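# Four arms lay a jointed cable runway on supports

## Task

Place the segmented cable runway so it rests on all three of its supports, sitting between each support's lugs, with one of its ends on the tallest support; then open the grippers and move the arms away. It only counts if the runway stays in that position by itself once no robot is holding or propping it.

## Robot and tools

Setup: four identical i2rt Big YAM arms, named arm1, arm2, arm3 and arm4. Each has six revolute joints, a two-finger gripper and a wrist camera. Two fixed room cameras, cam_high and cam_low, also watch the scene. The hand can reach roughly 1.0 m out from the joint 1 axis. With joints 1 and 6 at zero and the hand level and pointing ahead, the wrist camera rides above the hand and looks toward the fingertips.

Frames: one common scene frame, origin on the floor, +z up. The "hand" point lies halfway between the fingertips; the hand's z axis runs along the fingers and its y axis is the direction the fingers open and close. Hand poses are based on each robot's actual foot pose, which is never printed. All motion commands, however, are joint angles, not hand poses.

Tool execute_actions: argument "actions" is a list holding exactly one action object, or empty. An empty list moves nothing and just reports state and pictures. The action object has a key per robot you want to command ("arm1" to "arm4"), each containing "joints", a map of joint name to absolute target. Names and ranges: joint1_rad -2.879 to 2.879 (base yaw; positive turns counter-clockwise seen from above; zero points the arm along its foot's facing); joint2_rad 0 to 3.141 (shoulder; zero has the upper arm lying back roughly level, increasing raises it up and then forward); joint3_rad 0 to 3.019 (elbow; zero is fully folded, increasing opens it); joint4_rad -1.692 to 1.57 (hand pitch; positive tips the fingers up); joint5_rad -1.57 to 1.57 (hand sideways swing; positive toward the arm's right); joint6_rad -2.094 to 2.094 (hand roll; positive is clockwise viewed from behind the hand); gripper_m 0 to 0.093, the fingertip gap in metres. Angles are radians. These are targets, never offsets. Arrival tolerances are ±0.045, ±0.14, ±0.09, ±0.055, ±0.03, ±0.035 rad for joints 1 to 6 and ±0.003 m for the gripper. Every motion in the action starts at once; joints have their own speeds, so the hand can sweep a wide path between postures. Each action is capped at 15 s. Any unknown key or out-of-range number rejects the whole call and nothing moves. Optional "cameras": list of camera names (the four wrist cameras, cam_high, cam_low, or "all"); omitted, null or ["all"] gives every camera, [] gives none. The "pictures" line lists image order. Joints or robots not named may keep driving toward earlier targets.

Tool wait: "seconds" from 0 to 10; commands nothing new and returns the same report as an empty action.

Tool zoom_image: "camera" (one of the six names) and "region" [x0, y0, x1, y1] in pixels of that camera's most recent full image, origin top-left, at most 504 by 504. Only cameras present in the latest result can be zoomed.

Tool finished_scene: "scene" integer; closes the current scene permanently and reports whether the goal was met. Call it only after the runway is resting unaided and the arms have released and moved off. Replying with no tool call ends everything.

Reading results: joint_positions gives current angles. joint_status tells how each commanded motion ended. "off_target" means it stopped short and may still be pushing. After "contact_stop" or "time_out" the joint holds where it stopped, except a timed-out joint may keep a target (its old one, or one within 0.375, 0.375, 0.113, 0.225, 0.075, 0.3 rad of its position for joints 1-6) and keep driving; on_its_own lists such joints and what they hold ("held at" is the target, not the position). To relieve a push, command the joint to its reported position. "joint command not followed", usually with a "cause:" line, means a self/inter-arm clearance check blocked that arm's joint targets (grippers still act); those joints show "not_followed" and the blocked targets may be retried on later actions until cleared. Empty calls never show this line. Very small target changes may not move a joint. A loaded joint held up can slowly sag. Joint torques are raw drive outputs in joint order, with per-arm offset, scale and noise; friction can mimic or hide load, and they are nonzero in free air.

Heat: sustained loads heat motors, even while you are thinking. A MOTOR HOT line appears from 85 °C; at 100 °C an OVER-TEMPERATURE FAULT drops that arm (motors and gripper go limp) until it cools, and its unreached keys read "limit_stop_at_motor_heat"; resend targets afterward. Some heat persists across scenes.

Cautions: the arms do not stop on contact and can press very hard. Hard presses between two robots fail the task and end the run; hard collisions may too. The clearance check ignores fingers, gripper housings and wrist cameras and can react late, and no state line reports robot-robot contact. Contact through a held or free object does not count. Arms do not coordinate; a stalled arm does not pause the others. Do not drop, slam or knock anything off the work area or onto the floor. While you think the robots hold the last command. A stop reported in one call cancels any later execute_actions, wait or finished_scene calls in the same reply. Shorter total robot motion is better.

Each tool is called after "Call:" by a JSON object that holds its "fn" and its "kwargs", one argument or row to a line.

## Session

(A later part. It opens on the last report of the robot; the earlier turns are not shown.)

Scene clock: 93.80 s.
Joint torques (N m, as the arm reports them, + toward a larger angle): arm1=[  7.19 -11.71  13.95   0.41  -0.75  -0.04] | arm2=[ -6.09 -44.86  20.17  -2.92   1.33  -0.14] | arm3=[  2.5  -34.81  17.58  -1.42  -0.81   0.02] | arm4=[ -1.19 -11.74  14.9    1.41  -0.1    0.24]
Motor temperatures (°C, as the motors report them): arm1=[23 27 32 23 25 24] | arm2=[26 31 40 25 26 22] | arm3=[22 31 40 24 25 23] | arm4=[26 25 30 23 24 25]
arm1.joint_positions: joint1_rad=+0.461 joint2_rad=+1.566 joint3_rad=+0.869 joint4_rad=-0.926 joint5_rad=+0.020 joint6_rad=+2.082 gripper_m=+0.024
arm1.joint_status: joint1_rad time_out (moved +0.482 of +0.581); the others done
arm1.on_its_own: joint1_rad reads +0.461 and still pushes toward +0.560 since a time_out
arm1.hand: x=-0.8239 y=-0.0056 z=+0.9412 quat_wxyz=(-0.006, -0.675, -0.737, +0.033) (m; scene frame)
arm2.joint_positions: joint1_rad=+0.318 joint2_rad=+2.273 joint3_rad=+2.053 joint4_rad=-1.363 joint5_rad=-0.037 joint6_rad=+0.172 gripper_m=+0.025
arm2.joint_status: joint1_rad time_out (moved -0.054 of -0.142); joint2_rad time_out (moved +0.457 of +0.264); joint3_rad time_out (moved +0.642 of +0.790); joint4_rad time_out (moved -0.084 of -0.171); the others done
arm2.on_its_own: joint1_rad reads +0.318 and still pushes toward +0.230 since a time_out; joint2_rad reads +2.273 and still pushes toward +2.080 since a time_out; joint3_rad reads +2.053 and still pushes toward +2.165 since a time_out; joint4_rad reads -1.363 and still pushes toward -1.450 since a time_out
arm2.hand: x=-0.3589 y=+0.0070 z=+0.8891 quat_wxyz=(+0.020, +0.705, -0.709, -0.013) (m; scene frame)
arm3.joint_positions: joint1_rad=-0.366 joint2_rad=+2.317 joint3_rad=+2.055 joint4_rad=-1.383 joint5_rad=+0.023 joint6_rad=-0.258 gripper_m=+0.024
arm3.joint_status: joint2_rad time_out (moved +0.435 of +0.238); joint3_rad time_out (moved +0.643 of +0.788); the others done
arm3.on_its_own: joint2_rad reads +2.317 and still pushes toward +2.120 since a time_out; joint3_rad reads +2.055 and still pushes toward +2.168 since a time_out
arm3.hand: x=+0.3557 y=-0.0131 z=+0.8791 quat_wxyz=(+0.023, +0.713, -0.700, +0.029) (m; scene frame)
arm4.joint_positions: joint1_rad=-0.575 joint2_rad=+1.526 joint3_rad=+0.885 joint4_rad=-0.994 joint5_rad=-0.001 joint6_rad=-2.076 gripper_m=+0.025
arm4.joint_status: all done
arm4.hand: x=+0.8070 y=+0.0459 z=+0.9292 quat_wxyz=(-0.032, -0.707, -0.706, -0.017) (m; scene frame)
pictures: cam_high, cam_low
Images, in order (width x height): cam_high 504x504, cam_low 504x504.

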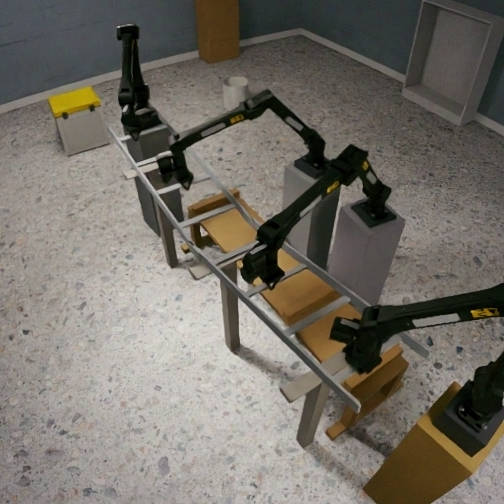

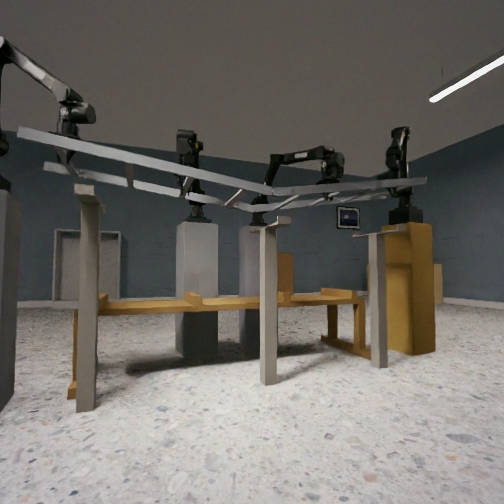

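Call:
{"fn": "execute_actions", "kwargs": {
  "actions": [
    {"arm1":{"joints":{"joint1_rad":0.68,"joint2_rad":1.68,"joint4_rad":-0.8}},"arm4":{"joints":{"joint2_rad":1.64,"joint4_rad":-0.86}},"arm2":{"joints":{"joint2_rad":2.2,"joint3_rad":2.25}},"arm3":{"joints":{"joint2_rad":2.25,"joint3_rad":2.27}}}
  ],
  "cameras": ["cam_high","cam_low"]
}}

Scene clock: 103.87 s.
Joint torques (N m, as the arm reports them, + toward a larger angle): arm1=[ 10.88 -13.44  12.66   0.37  -1.74  -0.05] | arm2=[ -6.7  -47.82  20.03  -3.41   1.72  -0.21] | arm3=[  1.39 -35.03  17.36  -0.81  -0.69  -0.17] | arm4=[ -1.   -12.66  13.82   1.19   0.12   0.17]
Motor temperatures (°C, as the motors report them): arm1=[23 27 32 23 25 24] | arm2=[26 33 41 25 26 22] | arm3=[22 33 42 23 25 23] | arm4=[26 25 30 23 24 25]
arm1.joint_positions: joint1_rad=+0.538 joint2_rad=+1.726 joint3_rad=+0.870 joint4_rad=-0.808 joint5_rad=+0.044 joint6_rad=+2.082 gripper_m=+0.028
arm1.joint_status: joint1_rad time_out (moved +0.077 of +0.219); the others done
arm1.on_its_own: joint1_rad reads +0.538 and still pushes toward +0.680 since a time_out
arm1.hand: x=-0.8325 y=+0.0181 z=+0.8832 quat_wxyz=(-0.015, -0.645, -0.762, +0.055) (m; scene frame)
arm2.joint_positions: joint1_rad=+0.322 joint2_rad=+2.404 joint3_rad=+2.130 joint4_rad=-1.349 joint5_rad=-0.048 joint6_rad=+0.181 gripper_m=+0.025
arm2.joint_status: joint2_rad time_out (moved +0.131 of -0.073); joint3_rad time_out (moved +0.077 of +0.197)
arm2.on_its_own: joint1_rad reads +0.322 and still pushes toward +0.230 since a time_out; joint2_rad reads +2.404 and still pushes toward +2.200 since a time_out; joint3_rad reads +2.130 and still pushes toward +2.242 since a time_out; joint4_rad reads -1.349 and still pushes toward -1.450 since a time_out
arm2.hand: x=-0.3667 y=+0.0213 z=+0.8290 quat_wxyz=(+0.035, +0.703, -0.711, +0.001) (m; scene frame)
arm3.joint_positions: joint1_rad=-0.353 joint2_rad=+2.440 joint3_rad=+2.127 joint4_rad=-1.399 joint5_rad=+0.019 joint6_rad=-0.239 gripper_m=+0.024
arm3.joint_status: joint2_rad time_out (moved +0.123 of -0.067); joint3_rad time_out (moved +0.072 of +0.215)
arm3.on_its_own: joint2_rad reads +2.440 and still pushes toward +2.250 since a time_out; joint3_rad reads +2.127 and still pushes toward +2.240 since a time_out
arm3.hand: x=+0.3476 y=-0.0062 z=+0.8228 quat_wxyz=(+0.051, +0.710, -0.701, +0.045) (m; scene frame)
arm4.joint_positions: joint1_rad=-0.577 joint2_rad=+1.672 joint3_rad=+0.885 joint4_rad=-0.881 joint5_rad=-0.006 joint6_rad=-2.070 gripper_m=+0.025
arm4.joint_status: all done
arm4.hand: x=+0.7986 y=+0.0514 z=+0.8764 quat_wxyz=(-0.048, -0.710, -0.703, -0.019) (m; scene frame)
pictures: cam_high, cam_low
Images, in order (width x height): cam_high 504x504, cam_low 504x504.

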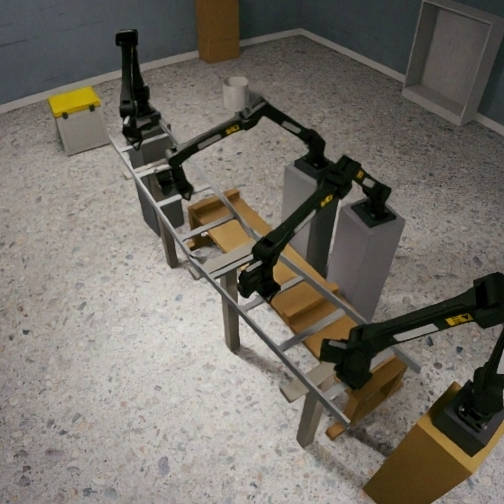

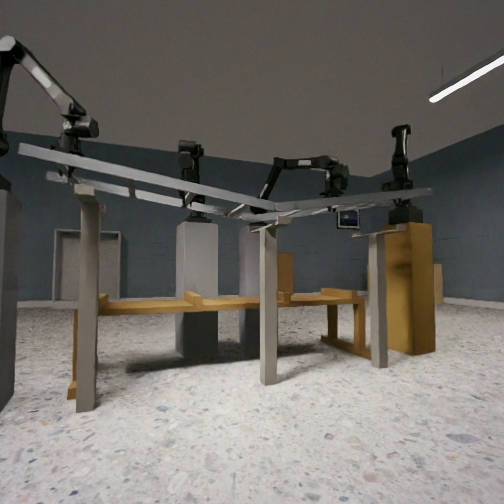

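Call:
{"fn": "execute_actions", "kwargs": {
  "actions": [
    {"arm1":{"joints":{"joint1_rad":0.56}},"arm4":{"joints":{"joint1_rad":-0.52,"joint3_rad":0.86}},"arm2":{"joints":{"joint1_rad":0.3,"joint2_rad":2.2,"joint3_rad":2.15}},"arm3":{"joints":{"joint2_rad":2.25,"joint3_rad":2.17}}}
  ],
  "cameras": ["cam_high","cam_low"]
}}

Call:
{"fn": "zoom_image", "kwargs": {
  "camera": "cam_high",
  "region": [100,120,430,450]
}}

Scene clock: 114.67 s.
Joint torques (N m, as the arm reports them, + toward a larger angle): arm1=[  3.93 -13.46  12.64   0.52  -0.78  -0.04] | arm2=[ -1.98 -47.29  14.07  -3.19   1.21  -0.31] | arm3=[  1.87 -34.71  14.8   -1.02  -0.74  -0.14] | arm4=[  0.47 -12.4    7.12   0.24  -0.08  -0.32]
Motor temperatures (°C, as the motors report them): arm1=[23 27 32 23 26 24] | arm2=[26 34 41 25 27 22] | arm3=[22 34 42 23 25 23] | arm4=[26 25 30 23 24 25]
arm1.joint_positions: joint1_rad=+0.500 joint2_rad=+1.726 joint3_rad=+0.870 joint4_rad=-0.811 joint5_rad=+0.021 joint6_rad=+2.082 gripper_m=+0.027
arm1.joint_status: joint1_rad time_out (moved -0.038 of +0.022)
arm1.on_its_own: joint1_rad reads +0.500 and still pushes toward +0.560 since a time_out
arm1.hand: x=-0.8272 y=+0.0092 z=+0.8832 quat_wxyz=(-0.002, -0.660, -0.750, +0.054) (m; scene frame)
arm2.joint_positions: joint1_rad=+0.326 joint2_rad=+2.404 joint3_rad=+2.102 joint4_rad=-1.355 joint5_rad=-0.034 joint6_rad=+0.187 gripper_m=+0.025
arm2.joint_status: joint2_rad time_out (moved +0.000 of -0.204); the others done
arm2.on_its_own: joint2_rad reads +2.404 and still pushes toward +2.200 since a time_out; joint4_rad reads -1.355 and still pushes toward -1.450 since a time_out
arm2.hand: x=-0.3655 y=+0.0100 z=+0.8192 quat_wxyz=(+0.040, +0.702, -0.711, +0.019) (m; scene frame)
arm3.joint_positions: joint1_rad=-0.358 joint2_rad=+2.438 joint3_rad=+2.086 joint4_rad=-1.396 joint5_rad=+0.021 joint6_rad=-0.242 gripper_m=+0.024
arm3.joint_status: joint2_rad time_out (moved -0.001 of -0.190); the others done
arm3.on_its_own: joint2_rad reads +2.438 and still pushes toward +2.250 since a time_out
arm3.hand: x=+0.3484 y=-0.0212 z=+0.8100 quat_wxyz=(+0.067, +0.708, -0.701, +0.056) (m; scene frame)
arm4.joint_positions: joint1_rad=-0.533 joint2_rad=+1.672 joint3_rad=+0.855 joint4_rad=-0.859 joint5_rad=-0.001 joint6_rad=-2.029 gripper_m=+0.025
arm4.joint_status: all done
arm4.hand: x=+0.8007 y=+0.0332 z=+0.8684 quat_wxyz=(-0.051, -0.709, -0.703, -0.025) (m; scene frame)
pictures: cam_high, cam_low
Images, in order (width x height): cam_high 504x504, cam_low 504x504.

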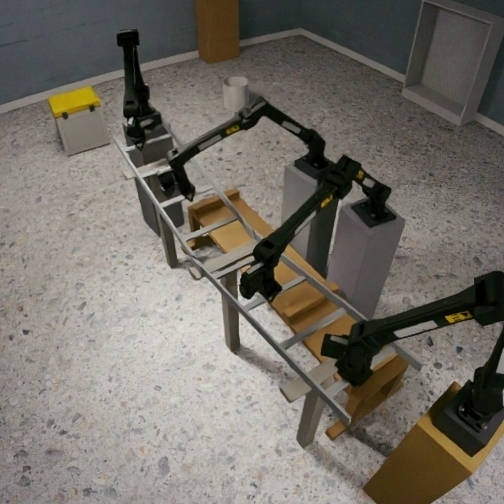

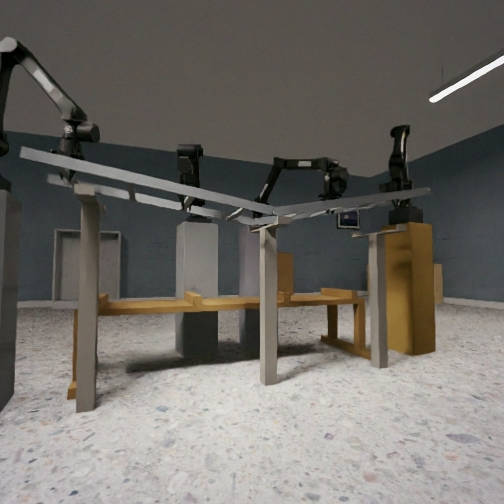

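Region (100, 120, 430, 450) of cam_high's 504x504 image, scaled by 1.527, with more detail than that image has.

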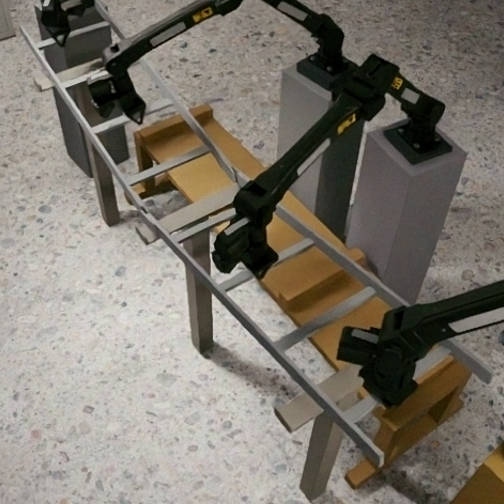

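Call:
{"fn": "execute_actions", "kwargs": {
  "actions": [
    {"arm1":{"joints":{"joint1_rad":0.5}},"arm4":{"joints":{"joint1_rad":-0.49}},"arm2":{"joints":{"joint2_rad":2.0,"joint3_rad":2.1}},"arm3":{"joints":{"joint2_rad":2.05,"joint3_rad":2.1}}}
  ],
  "cameras": ["cam_high","cam_low"]
}}

Call:
{"fn": "zoom_image", "kwargs": {
  "camera": "cam_low",
  "region": [200,170,440,250]
}}

Scene clock: 127.47 s.
Joint torques (N m, as the arm reports them, + toward a larger angle): arm1=[  1.66 -11.98  12.72   1.7    0.64  -0.04] | arm2=[ -2.27 -50.26  16.92  -2.97   0.3   -0.33] | arm3=[  3.98 -37.39  16.49  -0.8   -0.7    0.02] | arm4=[  1.31 -12.     9.99   0.93  -0.2   -0.51]
Motor temperatures (°C, as the motors report them): arm1=[23 27 32 23 26 24] | arm2=[26 36 40 25 27 22] | arm3=[22 35 41 23 25 23] | arm4=[26 25 29 23 24 25]
arm1.joint_positions: joint1_rad=+0.468 joint2_rad=+1.709 joint3_rad=+0.870 joint4_rad=-0.843 joint5_rad=-0.013 joint6_rad=+2.082 gripper_m=+0.025
arm1.joint_status: all done
arm1.hand: x=-0.8275 y=+0.0015 z=+0.8901 quat_wxyz=(+0.017, -0.672, -0.738, +0.057) (m; scene frame)
arm2.joint_positions: joint1_rad=+0.326 joint2_rad=+2.252 joint3_rad=+2.026 joint4_rad=-1.364 joint5_rad=-0.008 joint6_rad=+0.190 gripper_m=+0.025
arm2.joint_status: joint2_rad time_out (moved -0.151 of -0.404); the others done
arm2.on_its_own: joint2_rad reads +2.252 and still pushes toward +2.000 since a time_out; joint4_rad reads -1.364 and still pushes toward -1.450 since a time_out
arm2.hand: x=-0.3583 y=-0.0004 z=+0.8925 quat_wxyz=(+0.010, +0.701, -0.713, -0.001) (m; scene frame)
arm3.joint_positions: joint1_rad=-0.383 joint2_rad=+2.289 joint3_rad=+1.999 joint4_rad=-1.398 joint5_rad=+0.020 joint6_rad=-0.258 gripper_m=+0.024
arm3.joint_status: joint2_rad time_out (moved -0.150 of -0.388); joint3_rad time_out (moved -0.087 of +0.014)
arm3.on_its_own: joint2_rad reads +2.289 and still pushes toward +2.050 since a time_out; joint3_rad reads +1.999 and still pushes toward +2.100 since a time_out
arm3.hand: x=+0.3614 y=-0.0353 z=+0.8779 quat_wxyz=(+0.042, +0.707, -0.705, +0.038) (m; scene frame)
arm4.joint_positions: joint1_rad=-0.514 joint2_rad=+1.672 joint3_rad=+0.819 joint4_rad=-0.878 joint5_rad=+0.002 joint6_rad=-2.012 gripper_m=+0.025
arm4.joint_status: all done
arm4.hand: x=+0.8190 y=+0.0175 z=+0.8612 quat_wxyz=(-0.076, -0.707, -0.703, -0.036) (m; scene frame)
pictures: cam_high, cam_low
Images, in order (width x height): cam_high 504x504, cam_low 504x504.

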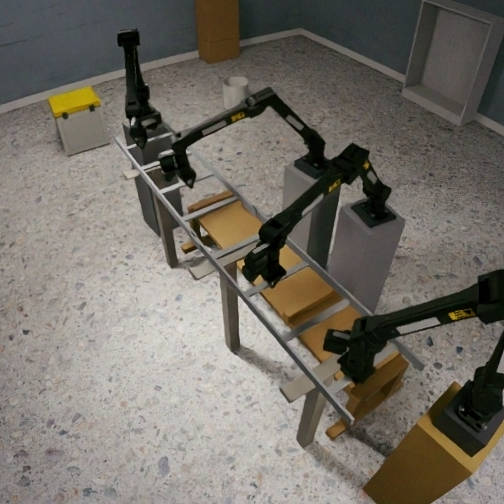

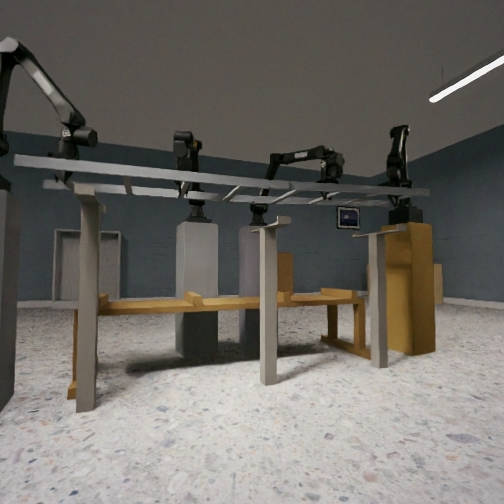

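Region (200, 170, 440, 250) of cam_low's 504x504 image, scaled by 2.100, with more detail than that image has.

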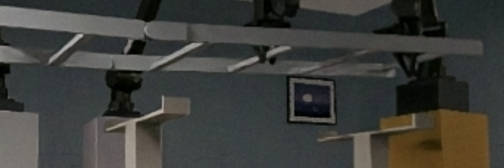

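Call:
{"fn": "execute_actions", "kwargs": {
  "actions": [
    {"arm1":{"joints":{"joint1_rad":0.57,"joint2_rad":1.82,"joint4_rad":-0.68}},"arm4":{"joints":{"joint1_rad":-0.57,"joint2_rad":1.74,"joint3_rad":0.87,"joint4_rad":-0.75}},"arm2":{"joints":{"joint2_rad":2.24,"joint3_rad":2.15}},"arm3":{"joints":{"joint2_rad":2.3,"joint3_rad":2.17}}}
  ],
  "cameras": ["cam_high","cam_low"]
}}

Call:
{"fn": "zoom_image", "kwargs": {
  "camera": "cam_high",
  "region": [100,120,430,450]
}}

Scene clock: 137.47 s.
Joint torques (N m, as the arm reports them, + toward a larger angle): arm1=[  6.72 -14.94  11.46   1.46  -1.67  -0.04] | arm2=[ -1.87 -45.55  18.06  -3.83   1.02  -0.24] | arm3=[  3.23 -32.74  16.63  -2.16  -1.25   0.02] | arm4=[ -2.9  -12.64  10.2    0.6    0.52  -0.08]
Motor temperatures (°C, as the motors report them): arm1=[23 27 32 23 26 24] | arm2=[26 37 40 25 27 22] | arm3=[22 36 42 23 25 23] | arm4=[26 25 29 23 24 25]
arm1.joint_positions: joint1_rad=+0.476 joint2_rad=+1.875 joint3_rad=+0.869 joint4_rad=-0.719 joint5_rad=+0.042 joint6_rad=+2.082 gripper_m=+0.025
arm1.joint_status: joint1_rad time_out (moved +0.009 of +0.102); the others done
arm1.on_its_own: joint1_rad reads +0.476 and still pushes toward +0.570 since a time_out
arm1.hand: x=-0.8261 y=-0.0059 z=+0.8283 quat_wxyz=(-0.006, -0.666, -0.741, +0.085) (m; scene frame)
arm2.joint_positions: joint1_rad=+0.321 joint2_rad=+2.423 joint3_rad=+2.052 joint4_rad=-1.341 joint5_rad=-0.029 joint6_rad=+0.180 gripper_m=+0.025
arm2.joint_status: joint2_rad time_out (moved +0.170 of -0.012); joint3_rad time_out (moved +0.026 of +0.124)
arm2.on_its_own: joint2_rad reads +2.423 and still pushes toward +2.240 since a time_out; joint3_rad reads +2.052 and still pushes toward +2.150 since a time_out; joint4_rad reads -1.341 and still pushes toward -1.450 since a time_out
arm2.hand: x=-0.3584 y=-0.0070 z=+0.7891 quat_wxyz=(+0.053, +0.701, -0.710, +0.043) (m; scene frame)
arm3.joint_positions: joint1_rad=-0.374 joint2_rad=+2.462 joint3_rad=+2.061 joint4_rad=-1.374 joint5_rad=+0.035 joint6_rad=-0.259 gripper_m=+0.024
arm3.joint_status: joint2_rad time_out (moved +0.173 of +0.011); joint3_rad time_out (moved +0.062 of +0.171)
arm3.on_its_own: joint2_rad reads +2.462 and still pushes toward +2.300 since a time_out; joint3_rad reads +2.061 and still pushes toward +2.170 since a time_out
arm3.hand: x=+0.3589 y=-0.0324 z=+0.7863 quat_wxyz=(+0.075, +0.708, -0.699, +0.067) (m; scene frame)
arm4.joint_positions: joint1_rad=-0.545 joint2_rad=+1.771 joint3_rad=+0.819 joint4_rad=-0.759 joint5_rad=-0.015 joint6_rad=-2.051 gripper_m=+0.025
arm4.joint_status: all done
arm4.hand: x=+0.8131 y=+0.0297 z=+0.8246 quat_wxyz=(-0.070, -0.705, -0.706, -0.022) (m; scene frame)
pictures: cam_high, cam_low
Images, in order (width x height): cam_high 504x504, cam_low 504x504.

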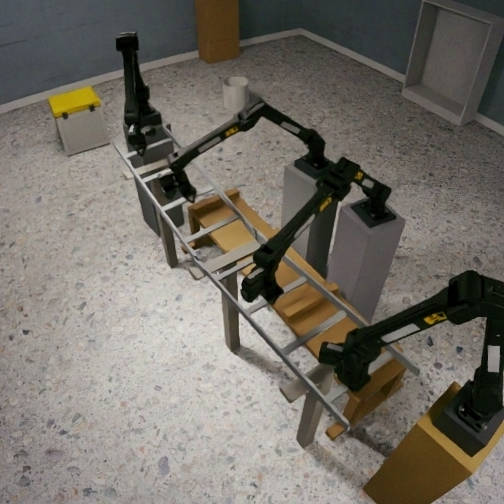

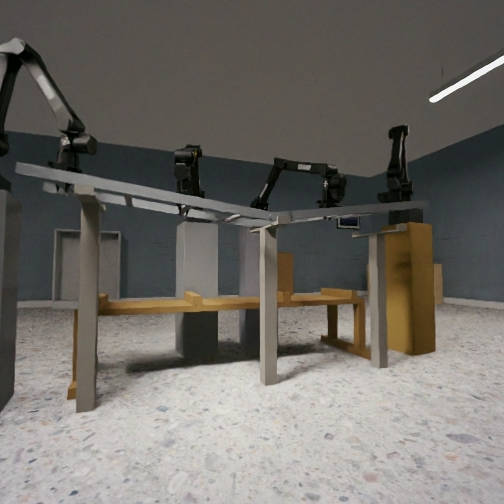

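Region (100, 120, 430, 450) of cam_high's 504x504 image, scaled by 1.527, with more detail than that image has.

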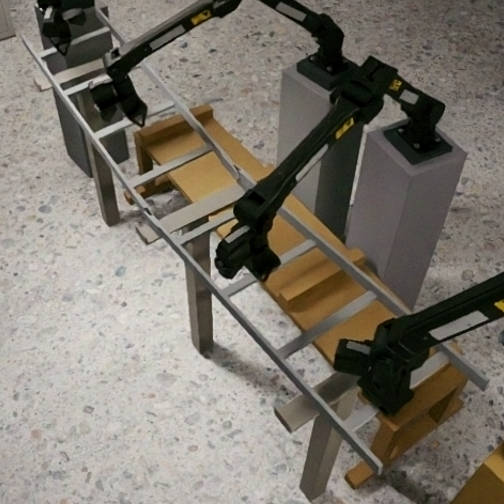

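Call:
{"fn": "zoom_image", "kwargs": {
  "camera": "cam_low",
  "region": [230,190,430,250]
}}

Call:
{"fn": "zoom_image", "kwargs": {
  "camera": "cam_high",
  "region": [180,225,280,300]
}}

Region (230, 190, 430, 250) of cam_low's 504x504 image, scaled by 2.520, with more detail than that image has; it fills the top 151 rows of this view, and the rest is white.

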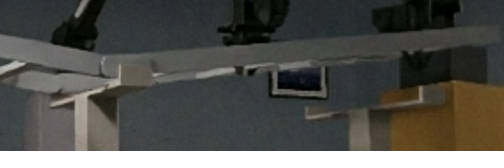

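Region (180, 225, 280, 300) of cam_high's 504x504 image, scaled by 5.040, with more detail than that image has; it fills the top 378 rows of this view, and the rest is white.

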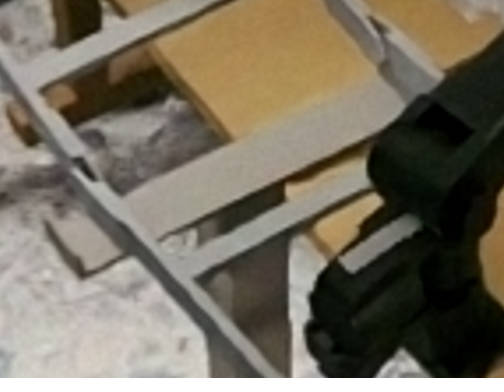

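Call:
{"fn": "execute_actions", "kwargs": {
  "actions": [
    {"arm1":{"joints":{"joint1_rad":0.68,"joint3_rad":0.91}},"arm4":{"joints":{"joint2_rad":1.72,"joint1_rad":-0.58}},"arm2":{"joints":{"joint2_rad":2.24,"joint3_rad":2.2}},"arm3":{"joints":{"joint2_rad":2.3,"joint3_rad":2.2}}}
  ],
  "cameras": ["arm1_cam_wrist"]
}}

Scene clock: 149.67 s.
Joint torques (N m, as the arm reports them, + toward a larger angle): arm1=[ 12.12 -13.94   8.86   1.24  -1.99  -0.04] | arm2=[ -1.68 -46.34  19.37  -3.8    0.98  -0.34] | arm3=[  2.69 -32.97  17.02  -1.93  -0.79  -0.05] | arm4=[ -2.82 -14.16  10.04   0.03   0.33  -0.06]
Motor temperatures (°C, as the motors report them): arm1=[23 27 32 23 27 24] | arm2=[26 37 41 25 27 22] | arm3=[22 36 43 23 26 23] | arm4=[26 25 29 23 24 25]
arm1.joint_positions: joint1_rad=+0.523 joint2_rad=+1.863 joint3_rad=+0.869 joint4_rad=-0.712 joint5_rad=+0.050 joint6_rad=+2.082 gripper_m=+0.027
arm1.joint_status: joint1_rad time_out (moved +0.046 of +0.204); the others done
arm1.on_its_own: joint1_rad reads +0.523 and still pushes toward +0.680 since a time_out
arm1.hand: x=-0.8316 y=+0.0098 z=+0.8324 quat_wxyz=(-0.013, -0.649, -0.757, +0.076) (m; scene frame)
arm2.joint_positions: joint1_rad=+0.324 joint2_rad=+2.425 joint3_rad=+2.092 joint4_rad=-1.336 joint5_rad=-0.027 joint6_rad=+0.186 gripper_m=+0.025
arm2.joint_status: joint2_rad time_out (moved +0.002 of -0.183); joint3_rad time_out (moved +0.040 of +0.148)
arm2.on_its_own: joint2_rad reads +2.425 and still pushes toward +2.240 since a time_out; joint3_rad reads +2.092 and still pushes toward +2.200 since a time_out; joint4_rad reads -1.336 and still pushes toward -1.450 since a time_out
arm2.hand: x=-0.3625 y=+0.0081 z=+0.8008 quat_wxyz=(+0.041, +0.701, -0.711, +0.026) (m; scene frame)
arm3.joint_positions: joint1_rad=-0.368 joint2_rad=+2.462 joint3_rad=+2.088 joint4_rad=-1.378 joint5_rad=+0.023 joint6_rad=-0.251 gripper_m=+0.024
arm3.joint_status: joint2_rad time_out (moved +0.000 of -0.162); joint3_rad time_out (moved +0.027 of +0.139)
arm3.on_its_own: joint2_rad reads +2.462 and still pushes toward +2.300 since a time_out; joint3_rad reads +2.088 and still pushes toward +2.200 since a time_out
arm3.hand: x=+0.3554 y=-0.0220 z=+0.7947 quat_wxyz=(+0.068, +0.708, -0.701, +0.056) (m; scene frame)
arm4.joint_positions: joint1_rad=-0.555 joint2_rad=+1.771 joint3_rad=+0.822 joint4_rad=-0.745 joint5_rad=-0.011 joint6_rad=-2.051 gripper_m=+0.025
arm4.joint_status: all done
arm4.hand: x=+0.8107 y=+0.0357 z=+0.8247 quat_wxyz=(-0.062, -0.708, -0.703, -0.022) (m; scene frame)
pictures: arm1_cam_wrist
Images, in order (width x height): arm1_cam_wrist 504x504.

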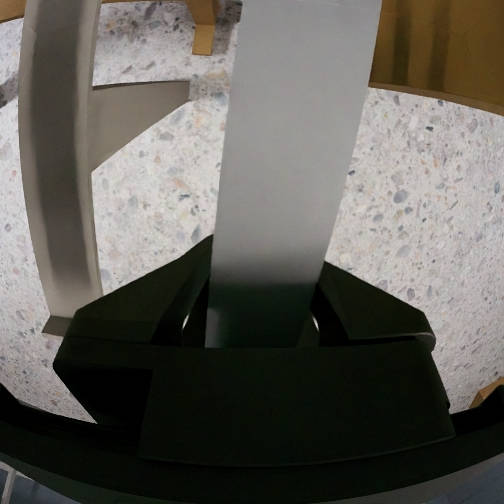

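Good. Lower everything.

Call:
{"fn": "execute_actions", "kwargs": {
  "actions": [
    {"arm1":{"joints":{"joint1_rad":0.65,"joint2_rad":2.0,"joint3_rad":0.88,"joint4_rad":-0.56}},"arm4":{"joints":{"joint2_rad":1.8}},"arm2":{"joints":{"joint2_rad":2.45,"joint3_rad":2.2}},"arm3":{"joints":{"joint2_rad":2.47,"joint3_rad":2.2}}}
  ],
  "cameras": []
}}

Call:
{"fn": "execute_actions", "kwargs": {
  "actions": [
    {"arm1":{"joints":{"joint1_rad":0.6,"joint2_rad":2.14,"joint4_rad":-0.45}},"arm2":{"joints":{"joint1_rad":0.33,"joint2_rad":2.56,"joint4_rad":-1.37}}}
  ],
  "cameras": ["cam_high","cam_low"]
}}

Scene clock: 159.53 s.
Joint torques (N m, as the arm reports them, + toward a larger angle): arm1=[  9.81 -14.99   4.95  -1.21  -1.58  -0.04] | arm2=[ -2.29 -36.65  14.89  -3.97   0.56  -0.36] | arm3=[  2.61 -25.57  13.98  -1.8   -0.73  -0.03] | arm4=[ -2.85 -12.83   8.41  -1.04   0.32  -0.05]
Motor temperatures (°C, as the motors report them): arm1=[23 27 31 23 27 24] | arm2=[26 37 42 25 27 22] | arm3=[22 36 43 23 26 23] | arm4=[26 25 29 23 24 25]
arm1.joint_positions: joint1_rad=+0.520 joint2_rad=+2.049 joint3_rad=+0.864 joint4_rad=-0.528 joint5_rad=+0.040 joint6_rad=+2.082 gripper_m=+0.027
arm1.joint_status: joint1_rad time_out (moved -0.003 of +0.127); the others done
arm1.on_its_own: joint1_rad reads +0.520 and still pushes toward +0.650 since a time_out
arm1.hand: x=-0.8369 y=+0.0057 z=+0.7607 quat_wxyz=(-0.007, -0.651, -0.755, +0.079) (m; scene frame)
arm2.joint_positions: joint1_rad=+0.329 joint2_rad=+2.529 joint3_rad=+2.140 joint4_rad=-1.336 joint5_rad=-0.016 joint6_rad=+0.190 gripper_m=+0.025
arm2.joint_status: all done
arm2.on_its_own: joint4_rad reads -1.336 and still pushes toward -1.450 since a time_out
arm2.hand: x=-0.3638 y=+0.0061 z=+0.7474 quat_wxyz=(+0.051, +0.700, -0.710, +0.052) (m; scene frame)
arm3.joint_positions: joint1_rad=-0.367 joint2_rad=+2.524 joint3_rad=+2.124 joint4_rad=-1.381 joint5_rad=+0.021 joint6_rad=-0.253 gripper_m=+0.024
arm3.joint_status: all done
arm3.hand: x=+0.3544 y=-0.0218 z=+0.7653 quat_wxyz=(+0.082, +0.708, -0.699, +0.063) (m; scene frame)
arm4.joint_positions: joint1_rad=-0.555 joint2_rad=+1.828 joint3_rad=+0.835 joint4_rad=-0.721 joint5_rad=-0.011 joint6_rad=-2.052 gripper_m=+0.025
arm4.joint_status: all done
arm4.hand: x=+0.8098 y=+0.0366 z=+0.8073 quat_wxyz=(-0.071, -0.708, -0.703, -0.025) (m; scene frame)
pictures: none
No camera images: the call's "cameras" was empty. Leave "cameras" out to get every camera's image.

not run: a stop came earlier in this reply.

Call:
{"fn": "execute_actions", "kwargs": {
  "actions": [
    {"arm1":{"joints":{"joint1_rad":0.55,"joint2_rad":2.14,"joint4_rad":-0.45}},"arm2":{"joints":{"joint1_rad":0.33,"joint2_rad":2.56,"joint4_rad":-1.35}},"arm4":{"joints":{"joint2_rad":1.88}}}
  ],
  "cameras": ["cam_high","cam_low"]
}}

Call:
{"fn": "zoom_image", "kwargs": {
  "camera": "cam_low",
  "region": [0,150,450,260]
}}

Scene clock: 166.93 s.
Joint torques (N m, as the arm reports them, + toward a larger angle): arm1=[  2.9  -15.65   1.97  -1.3   -0.51  -0.04] | arm2=[ -0.85 -30.28  14.22  -0.89  -0.13  -0.4 ] | arm3=[  2.58 -26.5   13.43  -1.99  -0.48   0.02] | arm4=[ -2.31 -11.66   6.23  -1.48   0.46   0.04]
Motor temperatures (°C, as the motors report them): arm1=[23 28 30 23 27 24] | arm2=[26 36 41 25 27 22] | arm3=[22 35 42 23 25 23] | arm4=[26 25 29 23 24 25]
arm1.joint_positions: joint1_rad=+0.501 joint2_rad=+2.192 joint3_rad=+0.884 joint4_rad=-0.417 joint5_rad=+0.014 joint6_rad=+2.082 gripper_m=+0.027
arm1.joint_status: joint1_rad time_out (moved -0.018 of +0.030); the others done
arm1.on_its_own: joint1_rad reads +0.501 and still pushes toward +0.550 since a time_out
arm1.hand: x=-0.8412 y=-0.0006 z=+0.7094 quat_wxyz=(+0.007, -0.658, -0.749, +0.082) (m; scene frame)
arm2.joint_positions: joint1_rad=+0.337 joint2_rad=+2.569 joint3_rad=+2.147 joint4_rad=-1.323 joint5_rad=+0.003 joint6_rad=+0.194 gripper_m=+0.025
arm2.joint_status: all done
arm2.hand: x=-0.3662 y=+0.0022 z=+0.7222 quat_wxyz=(+0.049, +0.702, -0.707, +0.066) (m; scene frame)
arm3.joint_positions: joint1_rad=-0.367 joint2_rad=+2.537 joint3_rad=+2.130 joint4_rad=-1.378 joint5_rad=+0.014 joint6_rad=-0.259 gripper_m=+0.024
arm3.joint_status: not commanded
arm3.hand: x=+0.3532 y=-0.0213 z=+0.7586 quat_wxyz=(+0.085, +0.710, -0.697, +0.061) (m; scene frame)
arm4.joint_positions: joint1_rad=-0.561 joint2_rad=+1.884 joint3_rad=+0.855 joint4_rad=-0.713 joint5_rad=-0.014 joint6_rad=-2.060 gripper_m=+0.025
arm4.joint_status: all done
arm4.hand: x=+0.8101 y=+0.0387 z=+0.7914 quat_wxyz=(-0.085, -0.706, -0.702, -0.027) (m; scene frame)
pictures: cam_high, cam_low
Images, in order (width x height): cam_high 504x504, cam_low 504x504.

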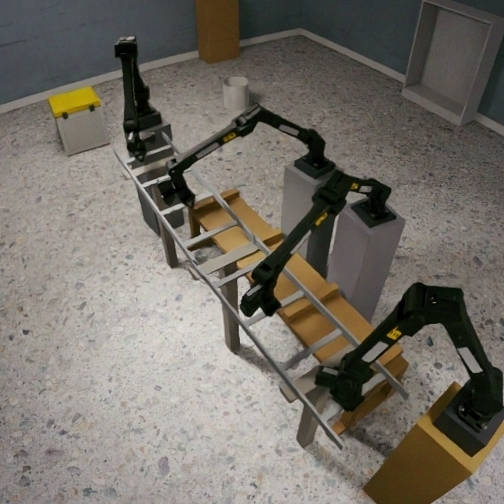

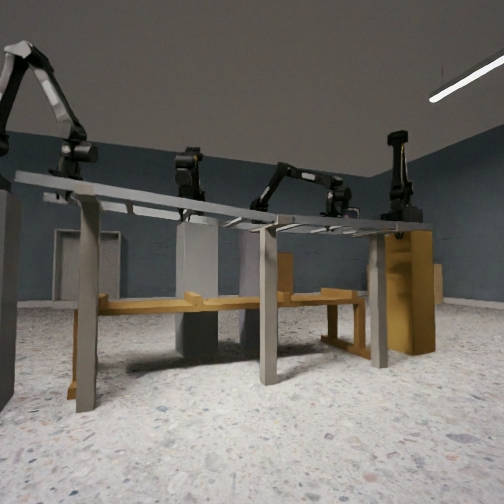

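Region (0, 150, 450, 260) of cam_low's 504x504 image, scaled by 1.120, with more detail than that image has; it fills the top 123 rows of this view, and the rest is white.

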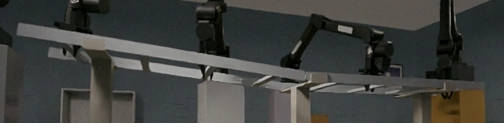

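Call:
{"fn": "execute_actions", "kwargs": {
  "actions": [
    {"arm1":{"joints":{"joint1_rad":0.5,"gripper_m":0.093}},"arm4":{"joints":{"gripper_m":0.093}},"arm2":{"joints":{"gripper_m":0.093}},"arm3":{"joints":{"gripper_m":0.093}}}
  ],
  "cameras": []
}}

Call:
{"fn": "execute_actions", "kwargs": {
  "actions": [
    {"arm1":{"joints":{"joint2_rad":1.5,"joint4_rad":-1.0}},"arm4":{"joints":{"joint2_rad":1.4,"joint4_rad":-1.1}},"arm2":{"joints":{"joint2_rad":2.2,"joint4_rad":-1.55}},"arm3":{"joints":{"joint2_rad":2.2,"joint4_rad":-1.6}}}
  ],
  "cameras": []
}}

Call:
{"fn": "execute_actions", "kwargs": {
  "actions": [
    {"arm1":{"joints":{"joint1_rad":0.4,"joint2_rad":1.55,"joint3_rad":1.4,"joint4_rad":-1.4,"joint6_rad":0.4}},"arm4":{"joints":{"joint1_rad":-0.4,"joint2_rad":1.55,"joint3_rad":1.45,"joint4_rad":-1.45,"joint6_rad":-0.4}},"arm2":{"joints":{"joint2_rad":0.9}},"arm3":{"joints":{"joint2_rad":0.9}}}
  ],
  "cameras": ["arm1_cam_wrist","arm4_cam_wrist","cam_high"]
}}

Scene clock: 179.50 s.
Joint torques (N m, as the arm reports them, + toward a larger angle): arm1=[ -0.81 -12.45   2.66  -0.45  -0.09  -0.04] | arm2=[ -0.65 -29.96  13.6   -0.34  -0.12  -0.16] | arm3=[ -1.67 -20.62  10.64  -0.1   -0.04   0.01] | arm4=[ -1.08 -11.42   6.13  -0.47  -0.05   0.04]
Motor temperatures (°C, as the motors report them): arm1=[23 28 30 23 26 24] | arm2=[26 35 40 25 26 22] | arm3=[22 35 41 23 25 23] | arm4=[26 25 28 23 24 25]
arm1.joint_positions: joint1_rad=+0.497 joint2_rad=+2.152 joint3_rad=+0.881 joint4_rad=-0.438 joint5_rad=+0.004 joint6_rad=+2.082 gripper_m=+0.093
arm1.joint_status: all done
arm1.hand: x=-0.8357 y=+0.0036 z=+0.7236 quat_wxyz=(+0.010, -0.660, -0.747, +0.073) (m; scene frame)
arm2.joint_positions: joint1_rad=+0.337 joint2_rad=+2.566 joint3_rad=+2.152 joint4_rad=-1.336 joint5_rad=+0.003 joint6_rad=+0.170 gripper_m=+0.093
arm2.joint_status: all done
arm2.hand: x=-0.3656 y=+0.0016 z=+0.7265 quat_wxyz=(+0.051, +0.710, -0.699, +0.067) (m; scene frame)
arm3.joint_positions: joint1_rad=-0.331 joint2_rad=+2.460 joint3_rad=+2.170 joint4_rad=-1.411 joint5_rad=+0.002 joint6_rad=-0.258 gripper_m=+0.093
arm3.joint_status: all done
arm3.hand: x=+0.3319 y=+0.0062 z=+0.8239 quat_wxyz=(+0.051, +0.724, -0.687, +0.035) (m; scene frame)
arm4.joint_positions: joint1_rad=-0.575 joint2_rad=+1.883 joint3_rad=+0.856 joint4_rad=-0.738 joint5_rad=-0.002 joint6_rad=-2.060 gripper_m=+0.093
arm4.joint_status: all done
arm4.hand: x=+0.8178 y=+0.0422 z=+0.7931 quat_wxyz=(-0.094, -0.710, -0.697, -0.035) (m; scene frame)
pictures: none
No camera images: the call's "cameras" was empty. Leave "cameras" out to get every camera's image.

Scene clock: 181.17 s.
Joint torques (N m, as the arm reports them, + toward a larger angle): arm1=[-0.73 -8.51  7.91 -0.27 -0.08 -0.04] | arm2=[ -0.9  -25.21  10.97  -0.11  -0.1   -0.09] | arm3=[ -0.35 -19.85   9.44   0.1   -0.03   0.02] | arm4=[-1.05 -6.94  9.97 -0.09 -0.05  0.06]
Motor temperatures (°C, as the motors report them): arm1=[23 28 30 23 26 24] | arm2=[26 35 40 25 26 22] | arm3=[22 35 40 23 25 23] | arm4=[26 25 28 23 24 25]
arm1.joint_positions: joint1_rad=+0.497 joint2_rad=+1.500 joint3_rad=+0.880 joint4_rad=-0.988 joint5_rad=+0.004 joint6_rad=+2.082 gripper_m=+0.093
arm1.joint_status: all done
arm1.hand: x=-0.8358 y=+0.0055 z=+0.9676 quat_wxyz=(+0.000, -0.662, -0.749, +0.024) (m; scene frame)
arm2.joint_positions: joint1_rad=+0.337 joint2_rad=+2.187 joint3_rad=+2.196 joint4_rad=-1.535 joint5_rad=+0.003 joint6_rad=+0.169 gripper_m=+0.093
arm2.joint_status: all done
arm2.hand: x=-0.3638 y=+0.0062 z=+1.0005 quat_wxyz=(-0.013, +0.712, -0.702, -0.025) (m; scene frame)
arm3.joint_positions: joint1_rad=-0.331 joint2_rad=+2.197 joint3_rad=+2.192 joint4_rad=-1.591 joint5_rad=+0.002 joint6_rad=-0.258 gripper_m=+0.093
arm3.joint_status: all done
arm3.hand: x=+0.3272 y=-0.0125 z=+1.0103 quat_wxyz=(+0.007, +0.726, -0.688, +0.008) (m; scene frame)
arm4.joint_positions: joint1_rad=-0.575 joint2_rad=+1.391 joint3_rad=+0.856 joint4_rad=-1.088 joint5_rad=-0.002 joint6_rad=-2.060 gripper_m=+0.093
arm4.joint_status: all done
arm4.hand: x=+0.8298 y=+0.0324 z=+0.9662 quat_wxyz=(-0.027, -0.713, -0.701, -0.015) (m; scene frame)
pictures: none
No camera images: the call's "cameras" was empty. Leave "cameras" out to get every camera's image.

Scene clock: 183.53 s.
Joint torques (N m, as the arm reports them, + toward a larger angle): arm1=[ -0.56 -11.03  13.89  -0.12  -0.06  -0.18] | arm2=[-0.95  2.18  4.27  1.5  -0.13 -0.14] | arm3=[-0.34  2.59  4.72  2.06 -0.01  0.03] | arm4=[ -1.27 -12.02  13.59   0.1   -0.08   0.19]
Motor temperatures (°C, as the motors report them): arm1=[23 28 30 23 26 24] | arm2=[26 34 39 25 26 22] | arm3=[22 34 39 23 25 23] | arm4=[26 25 29 23 24 25]
arm1.joint_positions: joint1_rad=+0.393 joint2_rad=+1.552 joint3_rad=+1.354 joint4_rad=-1.388 joint5_rad=+0.002 joint6_rad=+0.416 gripper_m=+0.093
arm1.joint_status: all done
arm1.hand: x=-0.7379 y=+0.0209 z=+1.1113 quat_wxyz=(+0.008, +0.057, -0.998, +0.009) (m; scene frame)
arm2.joint_positions: joint1_rad=+0.337 joint2_rad=+0.910 joint3_rad=+2.203 joint4_rad=-1.536 joint5_rad=+0.003 joint6_rad=+0.169 gripper_m=+0.093
arm2.joint_status: all done
arm2.hand: x=-0.2644 y=-0.4927 z=+1.6164 quat_wxyz=(-0.352, +0.556, -0.553, -0.510) (m; scene frame)
arm3.joint_positions: joint1_rad=-0.331 joint2_rad=+0.905 joint3_rad=+2.194 joint4_rad=-1.591 joint5_rad=+0.002 joint6_rad=-0.258 gripper_m=+0.093
arm3.joint_status: all done
arm3.hand: x=+0.2239 y=-0.4972 z=+1.6215 quat_wxyz=(-0.507, +0.584, -0.553, -0.311) (m; scene frame)
arm4.joint_positions: joint1_rad=-0.394 joint2_rad=+1.552 joint3_rad=+1.413 joint4_rad=-1.437 joint5_rad=+0.000 joint6_rad=-0.411 gripper_m=+0.093
arm4.joint_status: all done
arm4.hand: x=+0.6869 y=+0.0149 z=+1.1005 quat_wxyz=(+0.004, -0.999, -0.043, -0.010) (m; scene frame)
pictures: arm1_cam_wrist, arm4_cam_wrist, cam_high
Images, in order (width x height): arm1_cam_wrist 504x504, arm4_cam_wrist 504x504, cam_high 504x504.

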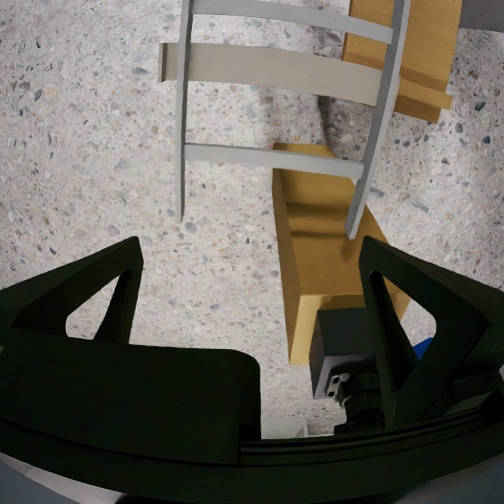

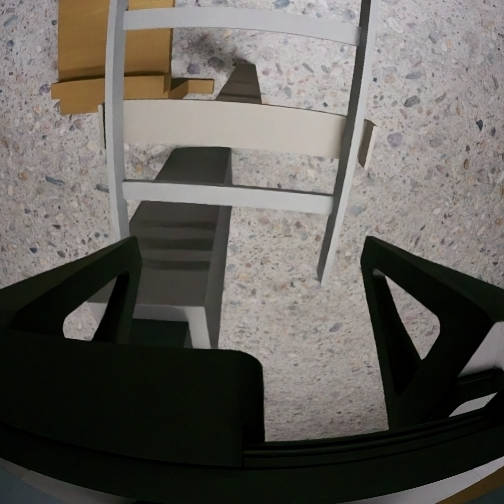

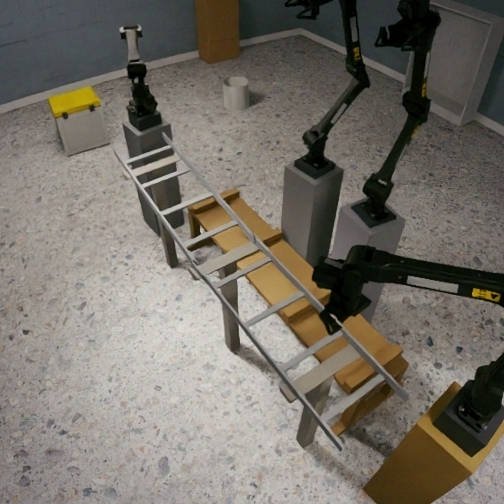

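Call:
{"fn": "zoom_image", "kwargs": {
  "camera": "arm1_cam_wrist",
  "region": [330,30,450,140]
}}

Call:
{"fn": "zoom_image", "kwargs": {
  "camera": "cam_high",
  "region": [270,320,420,450]
}}

Call:
{"fn": "zoom_image", "kwargs": {
  "camera": "cam_high",
  "region": [100,130,290,300]
}}

Region (330, 30, 450, 140) of arm1_cam_wrist's 504x504 image, scaled by 4.200, with more detail than that image has; it fills the top 462 rows of this view, and the rest is white.

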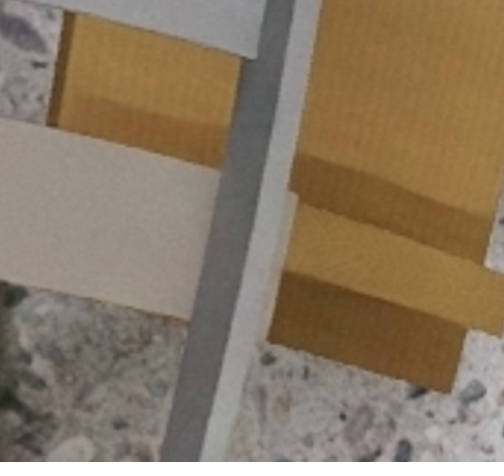

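Region (270, 320, 420, 450) of cam_high's 504x504 image, scaled by 3.360, with more detail than that image has; it fills the top 437 rows of this view, and the rest is white.

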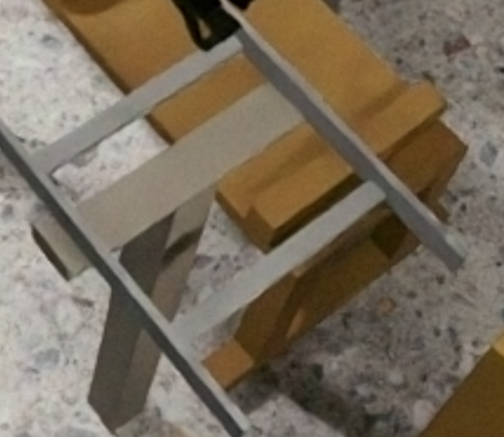

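Region (100, 130, 290, 300) of cam_high's 504x504 image, scaled by 2.653, with more detail than that image has; it fills the top 451 rows of this view, and the rest is white.

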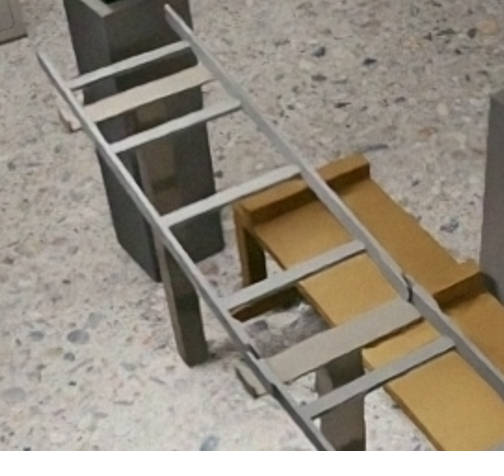

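Call:
{"fn": "execute_actions", "kwargs": {
  "actions": [
    {"arm1":{"joints":{"joint2_rad":0.8}},"arm4":{"joints":{"joint2_rad":0.8}}}
  ],
  "cameras": []
}}

Call:
{"fn": "finished_scene", "kwargs": {
  "scene": 2
}}

Scene clock: 201.83 s.
Joint torques (N m, as the arm reports them, + toward a larger angle): arm1=[-0.41 -0.82 12.23  1.13 -0.07 -0.21] | arm2=[-1.46  2.48  4.09  1.32 -0.13 -0.14] | arm3=[-0.35  1.87  4.55  2.05 -0.02  0.03] | arm4=[-1.06  0.39 10.87  1.64 -0.07  0.21]
Motor temperatures (°C, as the motors report them): arm1=[23 27 33 23 26 24] | arm2=[26 32 36 25 26 22] | arm3=[22 32 35 23 25 23] | arm4=[26 25 30 23 24 25]
arm1.joint_positions: joint1_rad=+0.393 joint2_rad=+0.802 joint3_rad=+1.371 joint4_rad=-1.390 joint5_rad=+0.002 joint6_rad=+0.415 gripper_m=+0.093
arm1.joint_status: all done
arm1.hand: x=-0.8722 y=-0.0557 z=+1.3989 quat_wxyz=(-0.325, +0.055, -0.930, -0.161) (m; scene frame)
arm2.joint_positions: joint1_rad=+0.337 joint2_rad=+0.910 joint3_rad=+2.203 joint4_rad=-1.536 joint5_rad=+0.003 joint6_rad=+0.169 gripper_m=+0.093
arm2.joint_status: not commanded
arm2.hand: x=-0.2644 y=-0.4927 z=+1.6164 quat_wxyz=(-0.352, +0.556, -0.553, -0.510) (m; scene frame)
arm3.joint_positions: joint1_rad=-0.331 joint2_rad=+0.905 joint3_rad=+2.194 joint4_rad=-1.591 joint5_rad=+0.002 joint6_rad=-0.258 gripper_m=+0.093
arm3.joint_status: not commanded
arm3.hand: x=+0.2239 y=-0.4972 z=+1.6215 quat_wxyz=(-0.507, +0.584, -0.553, -0.311) (m; scene frame)
arm4.joint_positions: joint1_rad=-0.394 joint2_rad=+0.792 joint3_rad=+1.437 joint4_rad=-1.439 joint5_rad=+0.000 joint6_rad=-0.410 gripper_m=+0.093
arm4.joint_status: all done
arm4.hand: x=+0.8513 y=-0.0449 z=+1.3930 quat_wxyz=(+0.141, -0.926, -0.042, +0.347) (m; scene frame)
pictures: none
No camera images: the call's "cameras" was empty. Leave "cameras" out to get every camera's image.

The scene is finished: the task was done.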